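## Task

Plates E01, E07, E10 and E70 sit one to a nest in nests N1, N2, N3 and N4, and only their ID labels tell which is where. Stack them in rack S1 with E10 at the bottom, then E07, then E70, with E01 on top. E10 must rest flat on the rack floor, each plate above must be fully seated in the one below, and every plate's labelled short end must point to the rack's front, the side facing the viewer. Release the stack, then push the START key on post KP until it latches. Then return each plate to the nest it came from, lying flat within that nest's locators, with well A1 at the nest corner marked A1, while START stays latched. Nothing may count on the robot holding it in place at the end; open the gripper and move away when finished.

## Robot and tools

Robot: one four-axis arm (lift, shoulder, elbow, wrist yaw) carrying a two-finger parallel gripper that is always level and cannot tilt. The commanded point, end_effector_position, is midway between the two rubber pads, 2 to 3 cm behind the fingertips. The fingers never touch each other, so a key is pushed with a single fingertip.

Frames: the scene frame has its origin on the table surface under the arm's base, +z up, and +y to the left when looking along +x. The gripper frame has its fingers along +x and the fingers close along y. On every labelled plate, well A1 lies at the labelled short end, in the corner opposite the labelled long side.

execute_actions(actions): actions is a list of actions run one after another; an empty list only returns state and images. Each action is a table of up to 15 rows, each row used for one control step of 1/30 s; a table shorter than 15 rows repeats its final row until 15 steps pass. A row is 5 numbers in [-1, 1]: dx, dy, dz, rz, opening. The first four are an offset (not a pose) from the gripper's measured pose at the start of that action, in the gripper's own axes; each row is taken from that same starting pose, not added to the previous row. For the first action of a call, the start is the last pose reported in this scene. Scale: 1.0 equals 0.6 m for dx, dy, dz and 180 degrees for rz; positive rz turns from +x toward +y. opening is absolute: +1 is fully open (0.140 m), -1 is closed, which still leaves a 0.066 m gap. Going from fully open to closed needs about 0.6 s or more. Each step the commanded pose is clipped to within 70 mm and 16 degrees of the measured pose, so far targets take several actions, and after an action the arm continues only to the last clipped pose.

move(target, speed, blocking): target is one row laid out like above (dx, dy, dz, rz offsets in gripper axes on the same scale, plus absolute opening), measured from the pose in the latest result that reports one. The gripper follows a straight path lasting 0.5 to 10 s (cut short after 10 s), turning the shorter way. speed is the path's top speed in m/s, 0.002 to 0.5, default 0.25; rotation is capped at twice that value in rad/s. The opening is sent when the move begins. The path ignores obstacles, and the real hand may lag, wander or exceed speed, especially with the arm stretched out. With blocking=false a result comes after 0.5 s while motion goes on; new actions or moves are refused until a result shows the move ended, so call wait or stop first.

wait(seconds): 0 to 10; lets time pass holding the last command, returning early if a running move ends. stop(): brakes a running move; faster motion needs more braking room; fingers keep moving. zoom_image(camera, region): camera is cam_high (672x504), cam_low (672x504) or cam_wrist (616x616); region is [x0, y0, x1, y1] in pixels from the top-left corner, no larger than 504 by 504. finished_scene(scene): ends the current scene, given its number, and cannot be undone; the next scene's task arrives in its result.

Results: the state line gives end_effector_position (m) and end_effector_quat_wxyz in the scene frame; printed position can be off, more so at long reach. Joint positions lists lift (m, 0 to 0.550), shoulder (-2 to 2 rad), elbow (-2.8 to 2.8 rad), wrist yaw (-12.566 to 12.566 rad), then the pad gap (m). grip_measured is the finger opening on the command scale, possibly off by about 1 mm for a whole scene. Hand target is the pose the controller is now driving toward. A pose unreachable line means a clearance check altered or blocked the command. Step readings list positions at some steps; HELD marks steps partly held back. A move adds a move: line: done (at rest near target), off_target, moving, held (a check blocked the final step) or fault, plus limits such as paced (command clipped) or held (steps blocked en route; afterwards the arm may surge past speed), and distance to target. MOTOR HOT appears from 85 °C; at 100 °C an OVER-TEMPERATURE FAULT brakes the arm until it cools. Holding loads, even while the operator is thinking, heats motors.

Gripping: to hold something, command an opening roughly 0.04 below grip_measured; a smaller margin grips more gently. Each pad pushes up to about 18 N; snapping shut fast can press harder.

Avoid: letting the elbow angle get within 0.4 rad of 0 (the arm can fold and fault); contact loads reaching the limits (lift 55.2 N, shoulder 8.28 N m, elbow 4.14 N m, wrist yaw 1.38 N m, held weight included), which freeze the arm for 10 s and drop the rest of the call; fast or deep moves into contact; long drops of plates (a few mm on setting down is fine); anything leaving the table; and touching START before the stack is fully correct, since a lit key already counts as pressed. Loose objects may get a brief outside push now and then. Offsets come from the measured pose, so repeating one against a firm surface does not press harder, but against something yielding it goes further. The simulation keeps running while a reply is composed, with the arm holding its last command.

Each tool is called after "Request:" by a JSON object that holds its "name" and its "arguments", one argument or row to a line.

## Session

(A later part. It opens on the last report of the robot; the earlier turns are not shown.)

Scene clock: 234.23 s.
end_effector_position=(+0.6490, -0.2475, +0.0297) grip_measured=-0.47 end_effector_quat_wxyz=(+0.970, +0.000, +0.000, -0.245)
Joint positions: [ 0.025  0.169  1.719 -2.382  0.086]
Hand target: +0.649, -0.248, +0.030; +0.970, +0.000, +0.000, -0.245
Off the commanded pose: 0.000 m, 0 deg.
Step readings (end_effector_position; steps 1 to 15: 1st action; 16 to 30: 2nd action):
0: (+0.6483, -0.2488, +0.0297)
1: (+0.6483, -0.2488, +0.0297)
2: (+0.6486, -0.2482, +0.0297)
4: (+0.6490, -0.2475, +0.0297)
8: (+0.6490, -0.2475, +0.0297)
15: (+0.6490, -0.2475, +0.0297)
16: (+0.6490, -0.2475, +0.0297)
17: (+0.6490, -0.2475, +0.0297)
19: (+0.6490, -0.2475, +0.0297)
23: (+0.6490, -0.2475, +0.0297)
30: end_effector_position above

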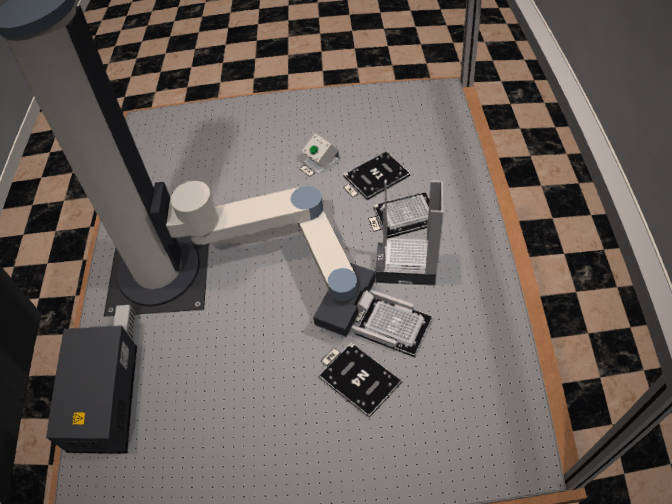

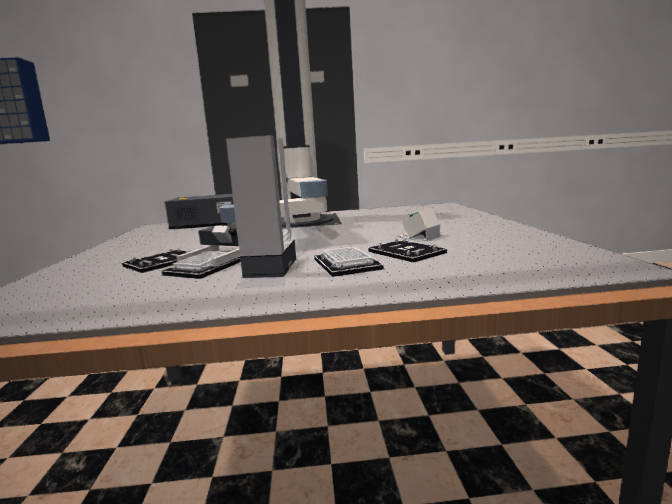

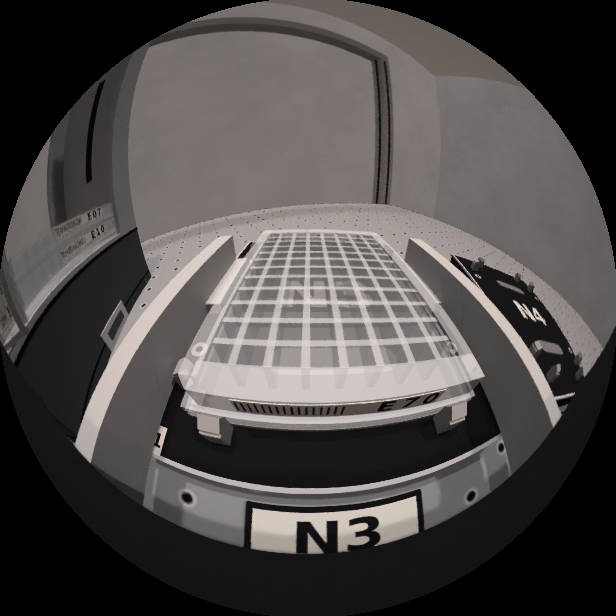

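Request:
{"name": "move", "arguments": {
  "target": [0,-0.0004,-0.355,0,-0.51],
  "speed": 0.2
}}

Request:
{"name": "move", "arguments": {
  "target": [0,0,-0.0113,0,-0.51],
  "speed": 0.015
}}

Request:
{"name": "execute_actions", "arguments": {
  "actions": [
    [[0,0,0,0,0.1]]
  ]
}}

Request:
{"name": "move", "arguments": {
  "target": [-0.283,0,0,0,0.1]
}}

Request:
{"name": "move", "arguments": {
  "target": [-0.033,0.195,-0.075,0.119,0.1]
}}

Request:
{"name": "move", "arguments": {
  "target": [0.26,0,0,0,0.1]
}}

Scene clock: 251.90 s.
end_effector_position=(+0.7102, -0.0774, +0.1034) grip_measured=-0.47 end_effector_quat_wxyz=(+0.997, +0.000, +0.000, -0.077)
Joint positions: [ 0.098  0.489  1.755 -2.398  0.086]
Hand target: +0.710, -0.078, +0.103; +0.997, +0.000, +0.000, -0.077
Off the commanded pose: 0.000 m, 0 deg.
move: done

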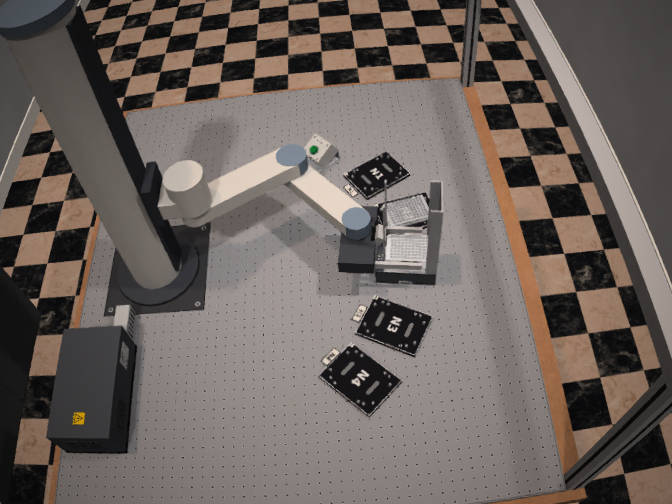

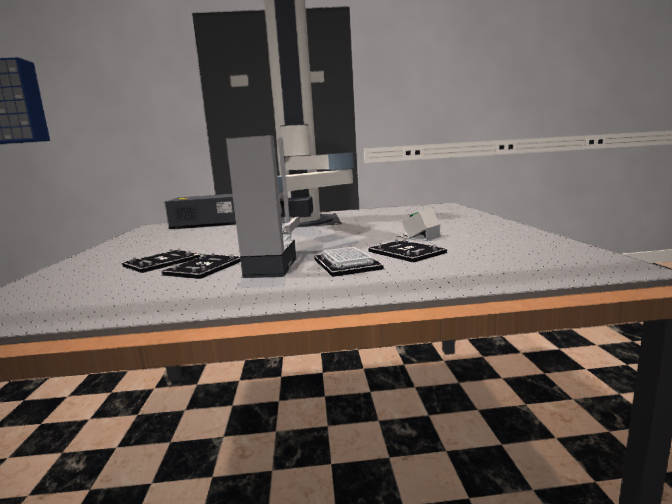

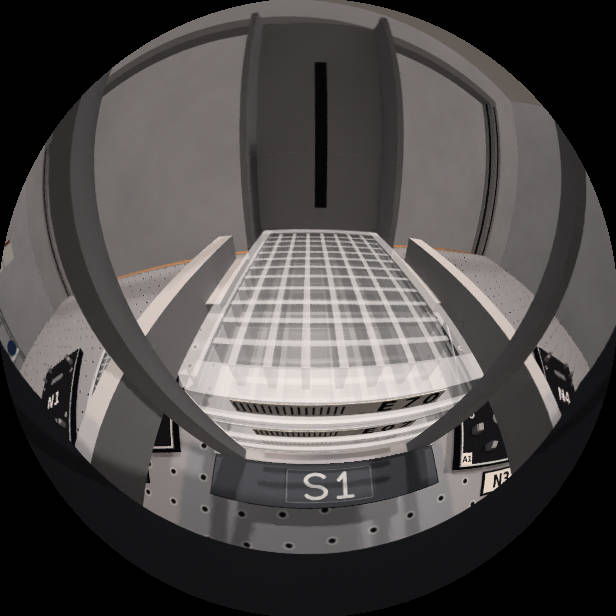

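Scene clock: 252.60 s.
end_effector_position=(+0.7102, -0.0773, +0.0971) grip_measured=-0.47 end_effector_quat_wxyz=(+0.997, +0.000, +0.000, -0.077)
Joint positions: [ 0.092  0.489  1.755 -2.398  0.086]
Hand target: +0.710, -0.077, +0.097; +0.997, +0.000, +0.000, -0.077
Off the commanded pose: 0.000 m, 0 deg.
move: done

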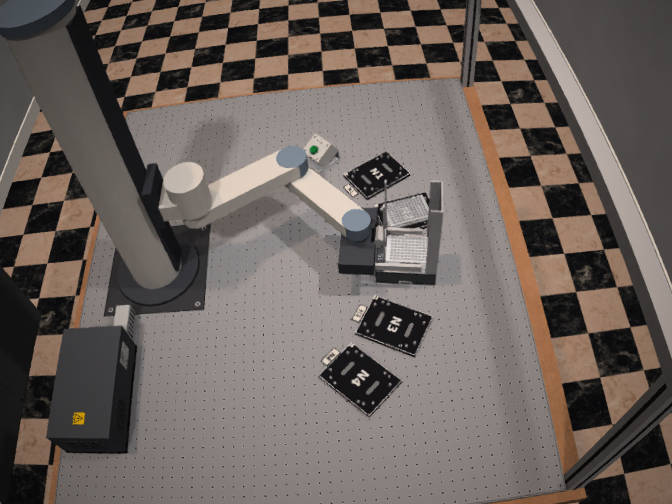

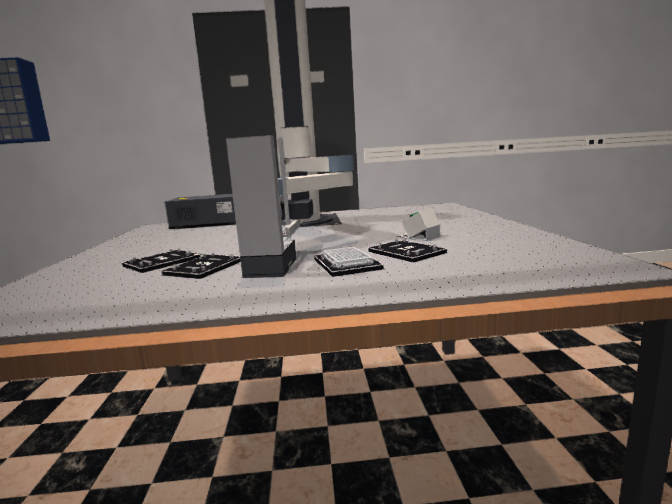

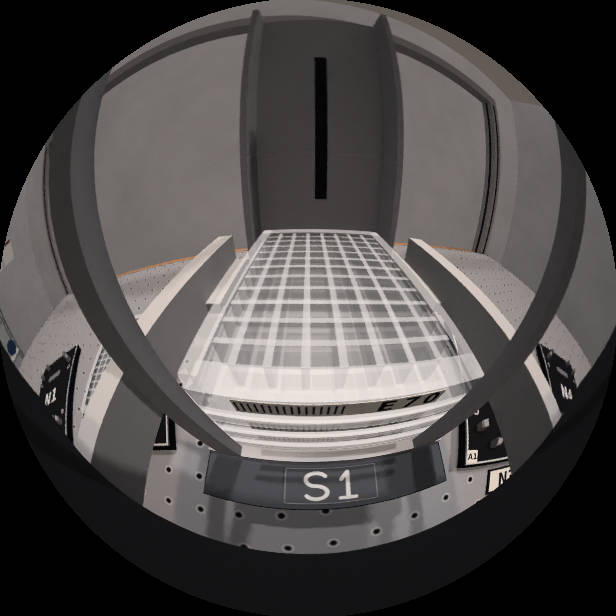

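Scene clock: 253.10 s.
end_effector_position=(+0.7102, -0.0774, +0.0971) grip_measured=+0.10 end_effector_quat_wxyz=(+0.997, +0.000, +0.000, -0.077)
Joint positions: [ 0.092  0.489  1.755 -2.398  0.107]
Hand target: +0.710, -0.077, +0.097; +0.997, +0.000, +0.000, -0.077
Off the commanded pose: 0.000 m, 0 deg.
Step readings (end_effector_position):
0: (+0.7102, -0.0773, +0.0971)
1: (+0.7102, -0.0773, +0.0971)
2: (+0.7102, -0.0773, +0.0971)
4: (+0.7102, -0.0773, +0.0971)
8: (+0.7102, -0.0774, +0.0971)
15: end_effector_position above

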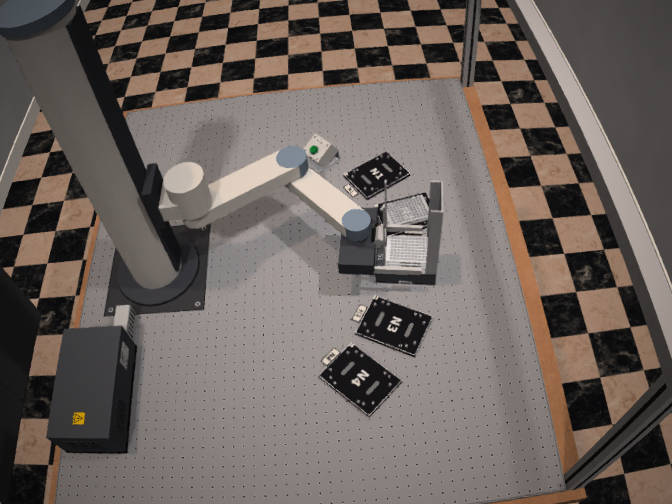

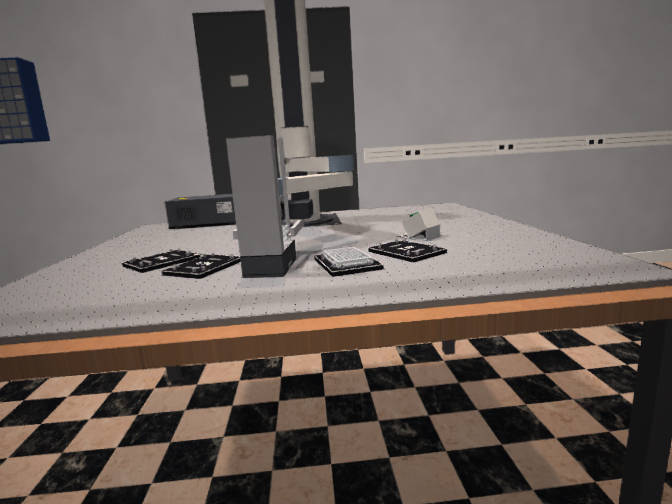

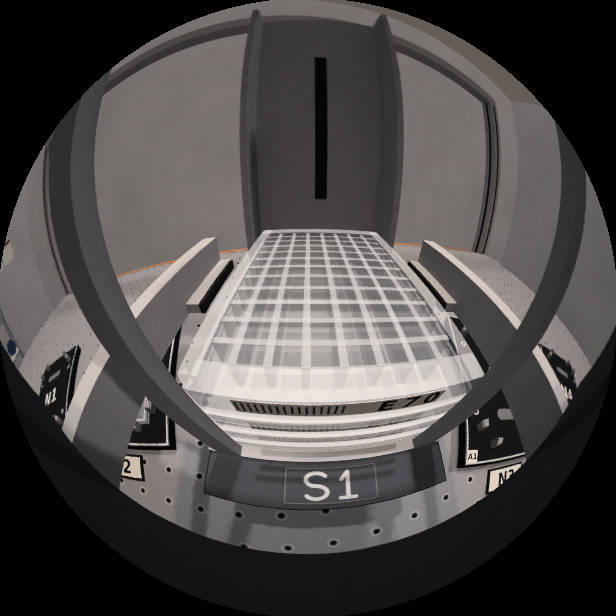

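Scene clock: 254.20 s.
end_effector_position=(+0.5424, -0.0514, +0.0971) grip_measured=+0.10 end_effector_quat_wxyz=(+0.997, +0.000, +0.000, -0.077)
Joint positions: [ 0.092  0.83   0.909 -1.893  0.107]
Hand target: +0.542, -0.051, +0.097; +0.997, +0.000, +0.000, -0.077
Off the commanded pose: 0.000 m, 0 deg.
move: done

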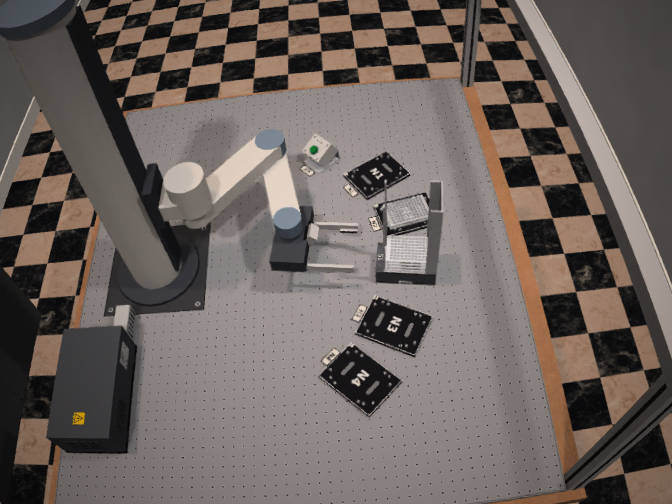

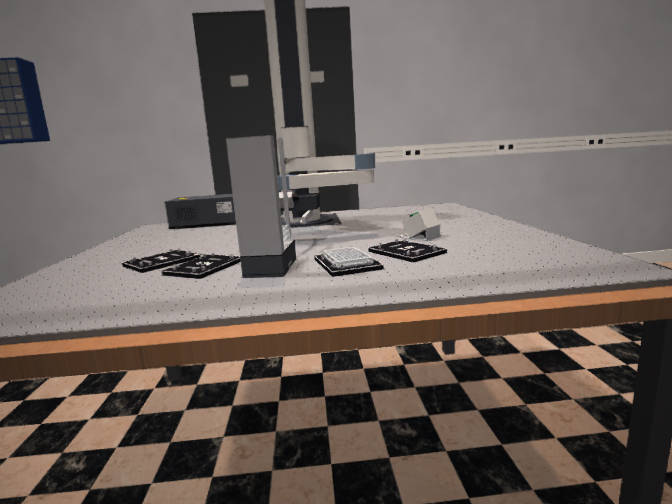

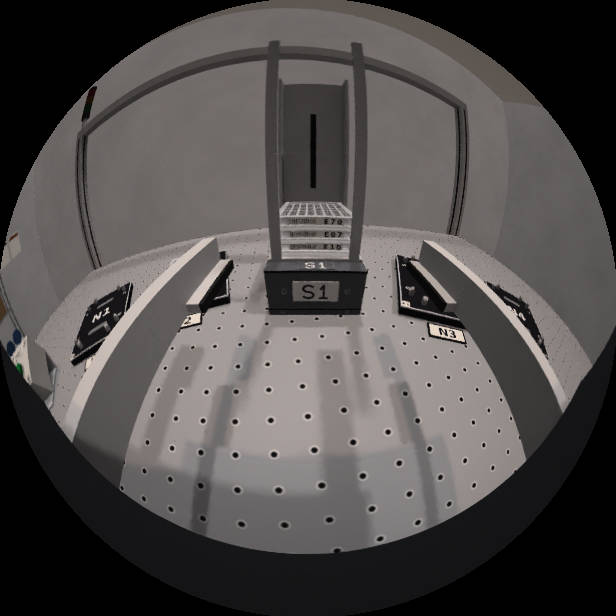

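Scene clock: 255.30 s.
end_effector_position=(+0.5408, +0.0675, +0.0521) grip_measured=+0.10 end_effector_quat_wxyz=(+0.994, +0.000, +0.000, +0.110)
Joint positions: [ 0.047  1.118  0.913 -1.811  0.107]
Hand target: +0.541, +0.067, +0.052; +0.994, +0.000, +0.000, +0.110
Off the commanded pose: 0.000 m, 0 deg.
move: done

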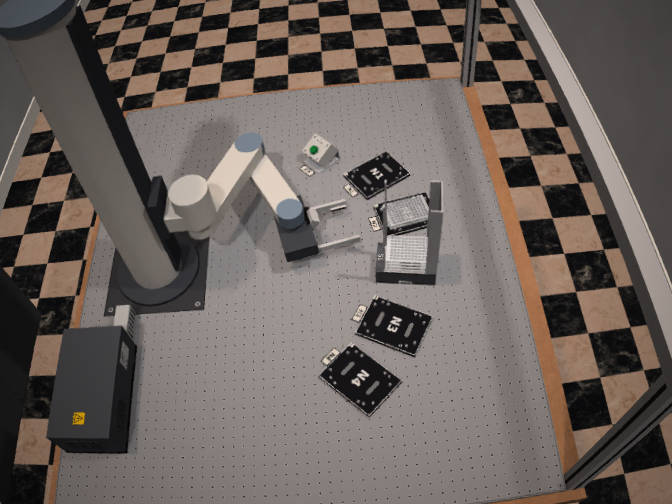

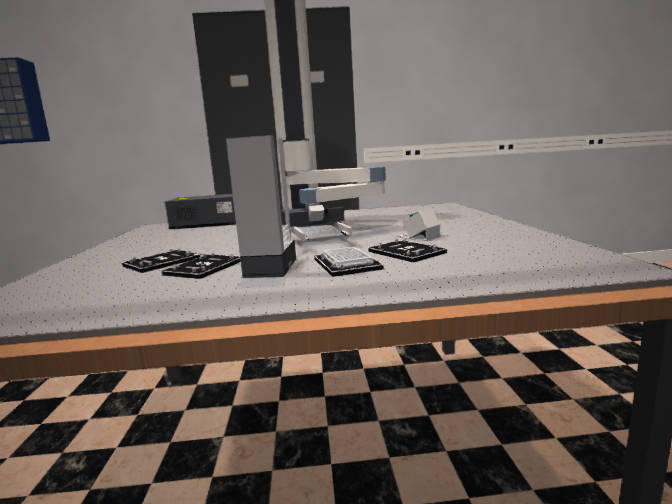

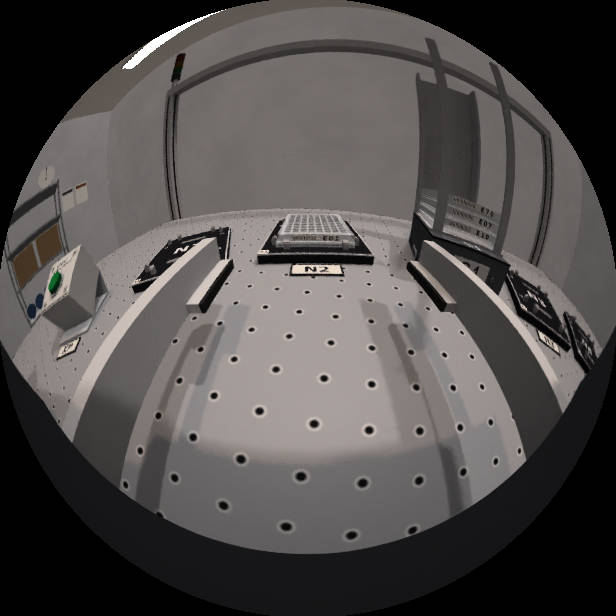

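Scene clock: 256.37 s.
end_effector_position=(+0.6930, +0.1016, +0.0521) grip_measured=+0.10 end_effector_quat_wxyz=(+0.994, +0.000, +0.000, +0.110)
Joint positions: [ 0.047  0.846  1.679 -2.304  0.107]
Hand target: +0.693, +0.102, +0.052; +0.994, +0.000, +0.000, +0.110
Off the commanded pose: 0.000 m, 0 deg.
move: done

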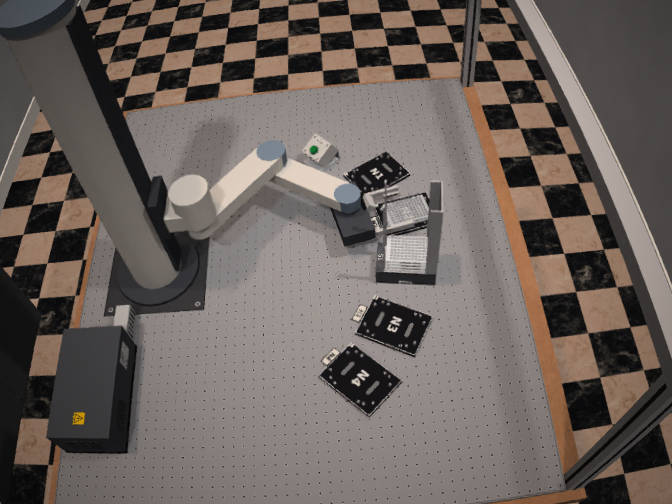

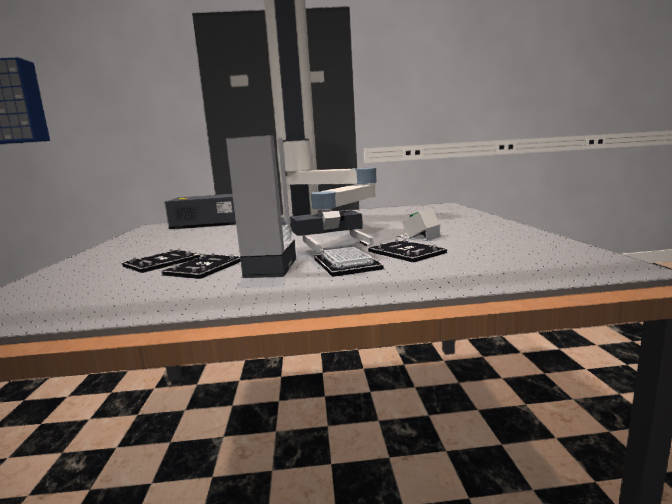

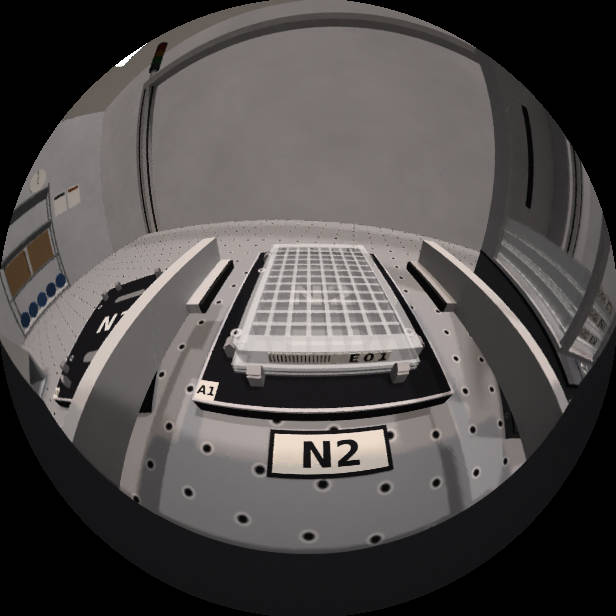

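Request:
{"name": "move", "arguments": {
  "target": [0.055,-0.001,-0.0368,0,0.1],
  "speed": 0.04
}}

Scene clock: 259.40 s.
end_effector_position=(+0.7253, +0.1083, +0.0300) grip_measured=+0.10 end_effector_quat_wxyz=(+0.994, +0.000, +0.000, +0.110)
Joint positions: [ 0.025  0.759  1.882 -2.42   0.107]
Hand target: +0.725, +0.108, +0.030; +0.994, +0.000, +0.000, +0.110
Off the commanded pose: 0.000 m, 0 deg.
move: done

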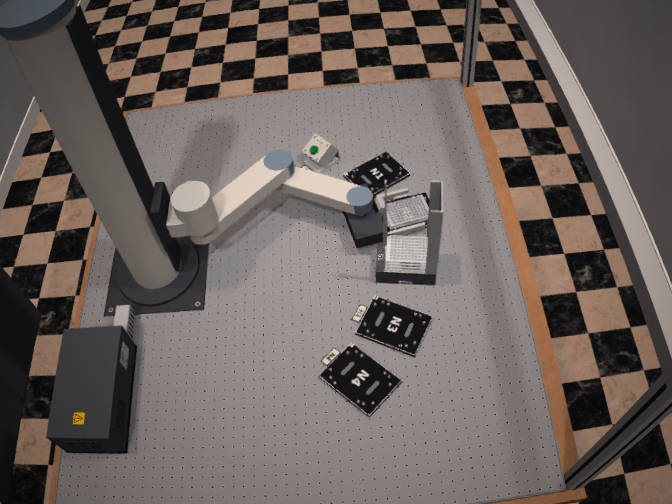

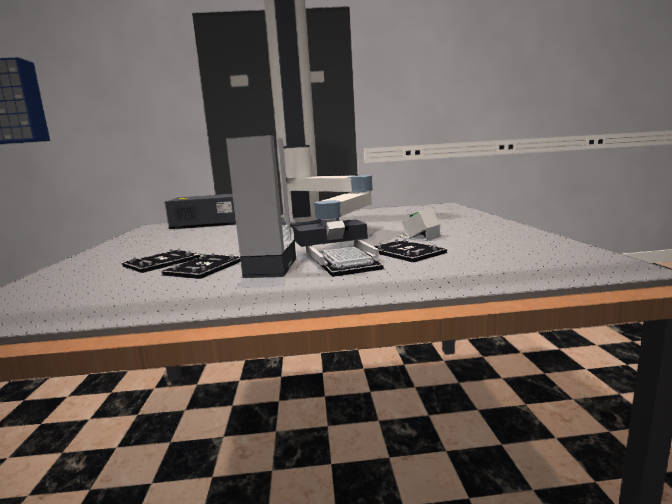

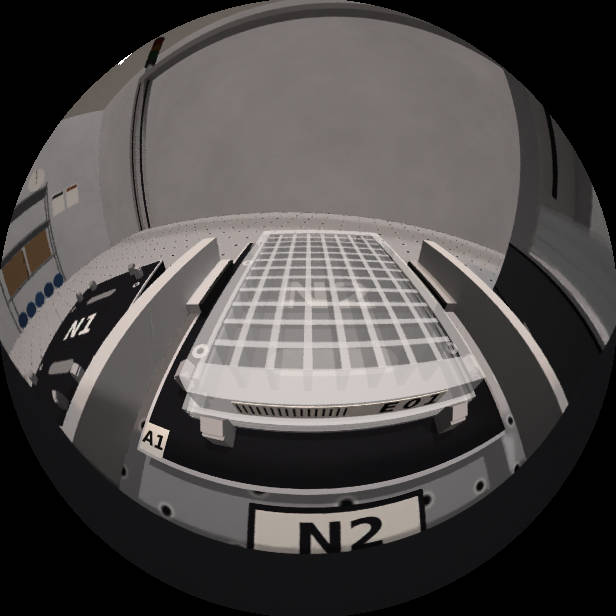

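Request:
{"name": "execute_actions", "arguments": {
  "actions": [
    [[-0.0007,-0.0009,0,-0.0016,-0.4]],
    [[0,0,0,0,-0.51]]
  ]
}}

Request:
{"name": "move", "arguments": {
  "target": [0,0,0.51,0,-0.51],
  "speed": 0.3
}}

Request:
{"name": "move", "arguments": {
  "target": [-0.0903,-0.2965,0,-0.1184,-0.51]
}}

Request:
{"name": "move", "arguments": {
  "target": [0,0,-0.029,0,-0.51],
  "speed": 0.02
}}

Request:
{"name": "zoom_image", "arguments": {
  "camera": "cam_wrist",
  "region": [150, 200, 510, 500]
}}

Scene clock: 269.83 s.
end_effector_position=(+0.7250, +0.1077, +0.0300) grip_measured=-0.48 end_effector_quat_wxyz=(+0.994, +0.000, +0.000, +0.108)
Joint positions: [ 0.025  0.761  1.879 -2.423  0.085]
Hand target: +0.725, +0.108, +0.030; +0.994, +0.000, +0.000, +0.108
Off the commanded pose: 0.000 m, 0 deg.
Step readings (end_effector_position; steps 1 to 15: 1st action; 16 to 30: 2nd action):
0: (+0.7253, +0.1083, +0.0300)
1: (+0.7253, +0.1083, +0.0300)
2: (+0.7250, +0.1077, +0.0300)
4: (+0.7250, +0.1077, +0.0300)
8: (+0.7250, +0.1077, +0.0300)
15: (+0.7250, +0.1077, +0.0300)
16: (+0.7250, +0.1077, +0.0300)
17: (+0.7250, +0.1077, +0.0300)
19: (+0.7250, +0.1077, +0.0300)
23: (+0.7250, +0.1077, +0.0300)
30: end_effector_position above

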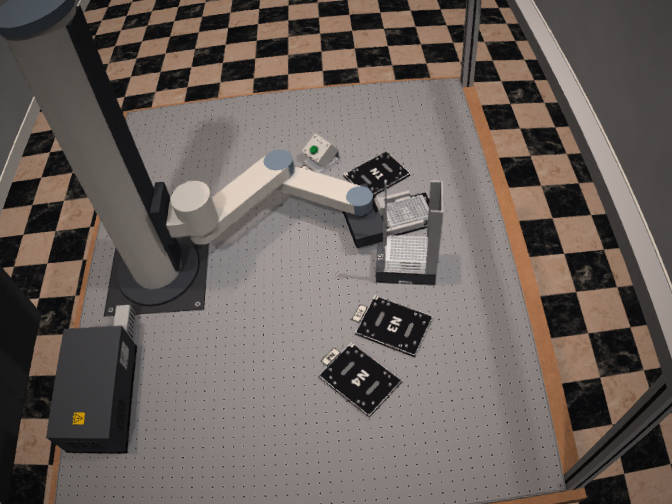

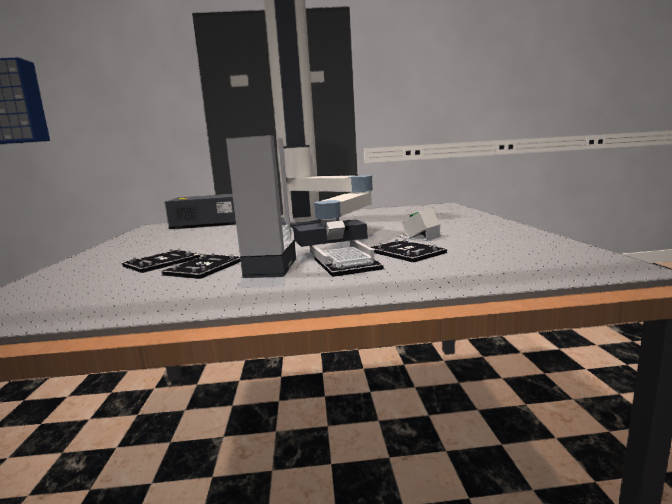

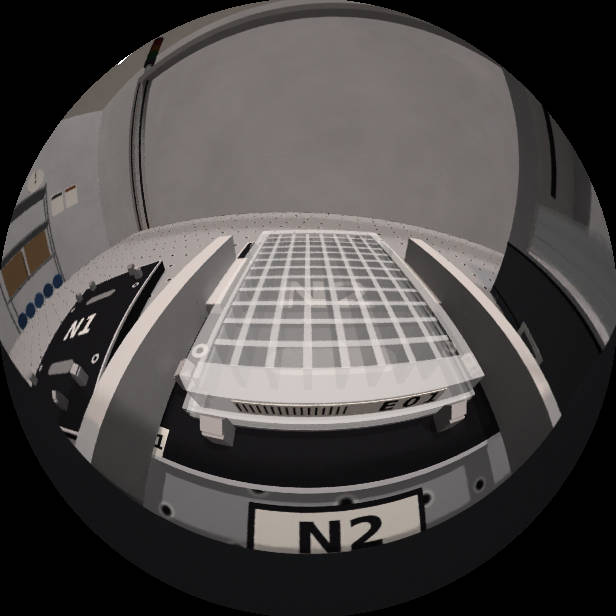

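Scene clock: 271.33 s.
end_effector_position=(+0.7250, +0.1077, +0.3360) grip_measured=-0.48 end_effector_quat_wxyz=(+0.994, +0.000, +0.000, +0.108)
Joint positions: [ 0.331  0.761  1.879 -2.423  0.085]
Hand target: +0.725, +0.108, +0.336; +0.994, +0.000, +0.000, +0.108
Off the commanded pose: 0.000 m, 0 deg.
move: done

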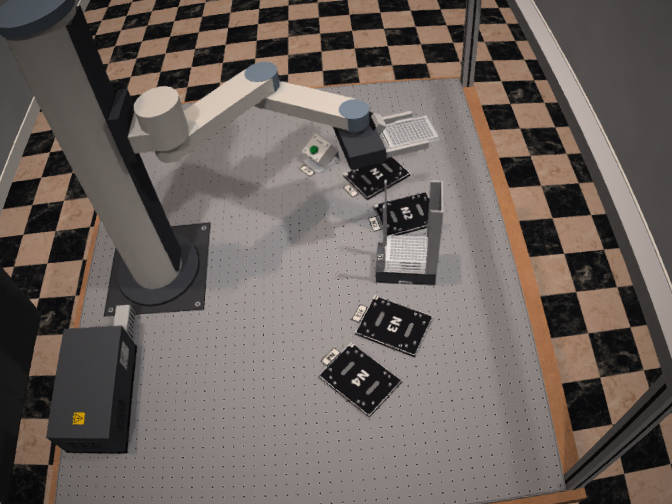

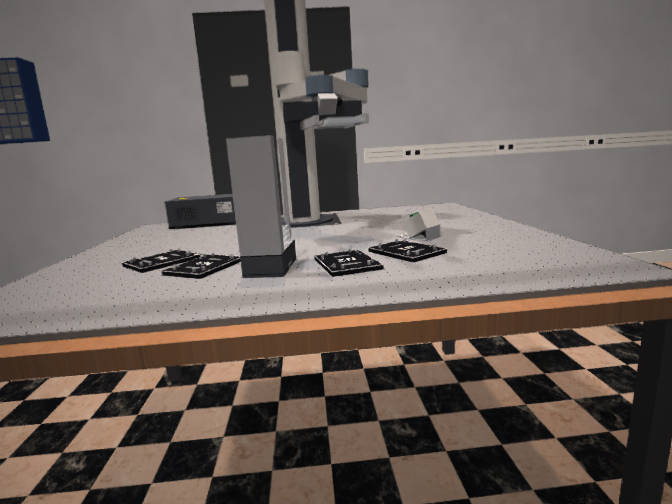

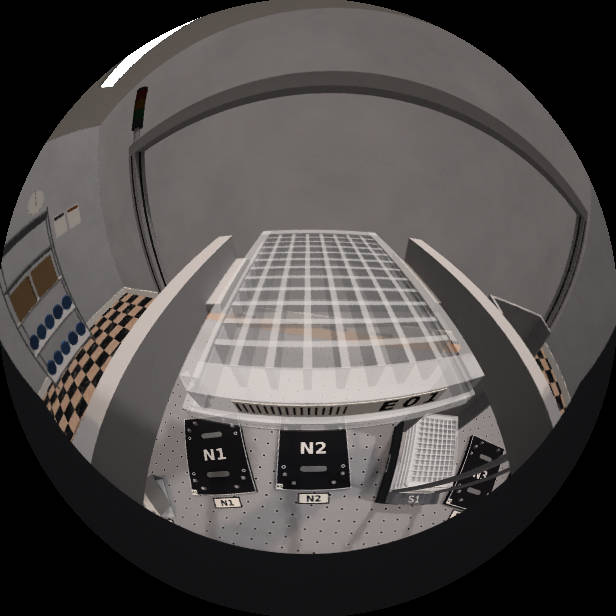

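Scene clock: 272.47 s.
end_effector_position=(+0.7102, -0.0779, +0.3360) grip_measured=-0.48 end_effector_quat_wxyz=(+0.997, +0.000, +0.000, -0.078)
Joint positions: [ 0.331  0.489  1.756 -2.4    0.085]
Hand target: +0.710, -0.078, +0.336; +0.997, +0.000, +0.000, -0.078
Off the commanded pose: 0.000 m, 0 deg.
move: done

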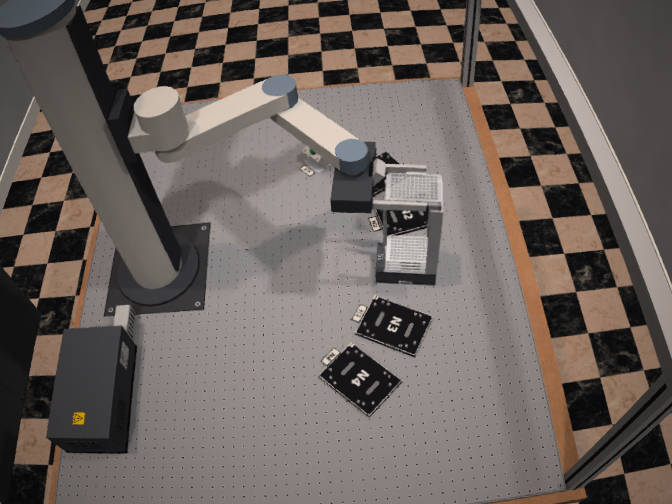

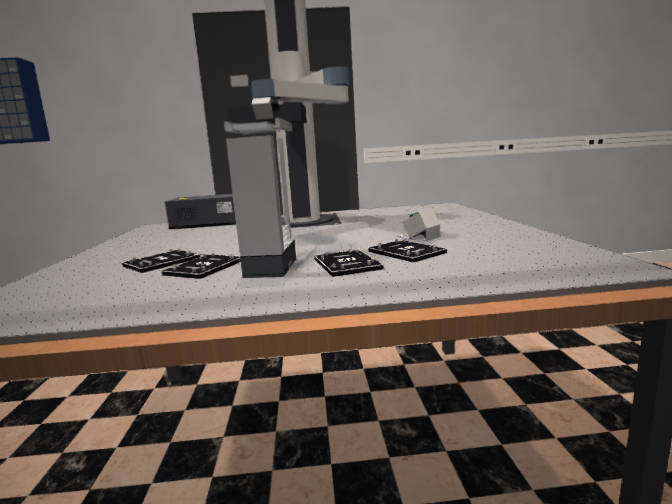

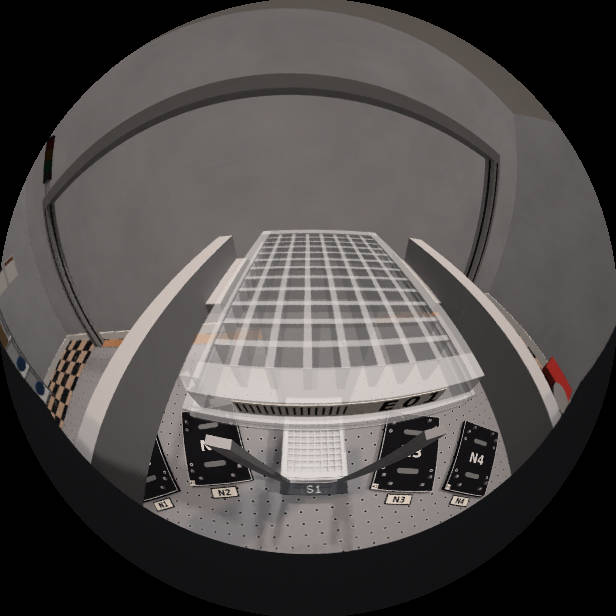

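Scene clock: 273.57 s.
end_effector_position=(+0.7102, -0.0777, +0.3186) grip_measured=-0.48 end_effector_quat_wxyz=(+0.997, +0.000, +0.000, -0.078)
Joint positions: [ 0.314  0.489  1.755 -2.4    0.085]
Hand target: +0.710, -0.078, +0.319; +0.997, +0.000, +0.000, -0.078
Off the commanded pose: 0.000 m, 0 deg.
move: done

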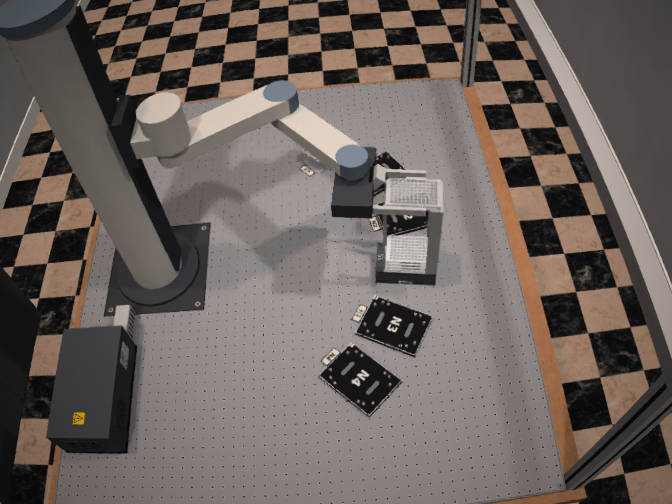

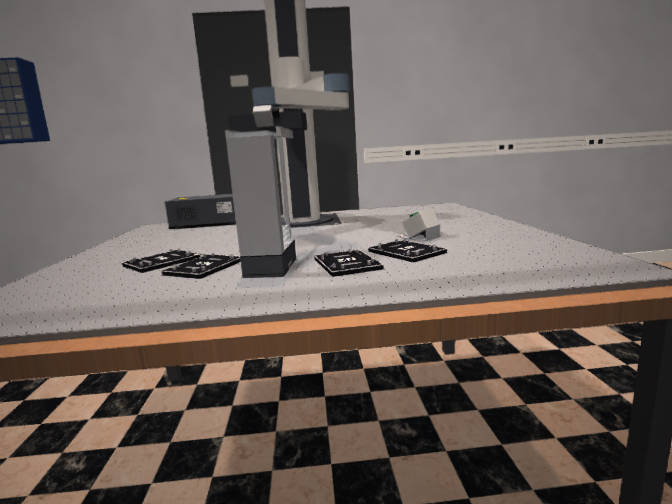

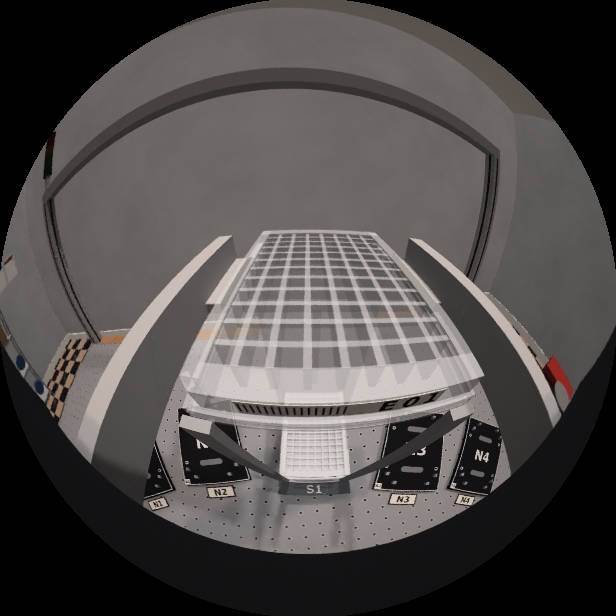

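Region (150, 200, 510, 500) of cam_wrist's 616x616 image, scaled by 1.400, with more detail than that image has.

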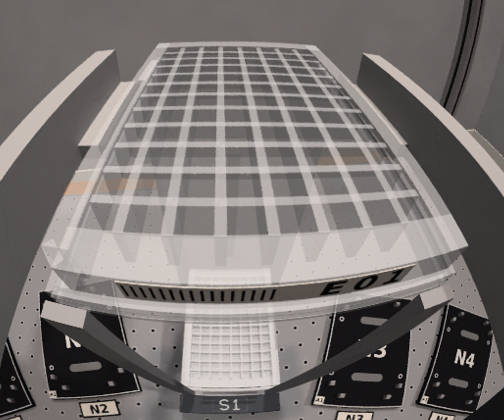

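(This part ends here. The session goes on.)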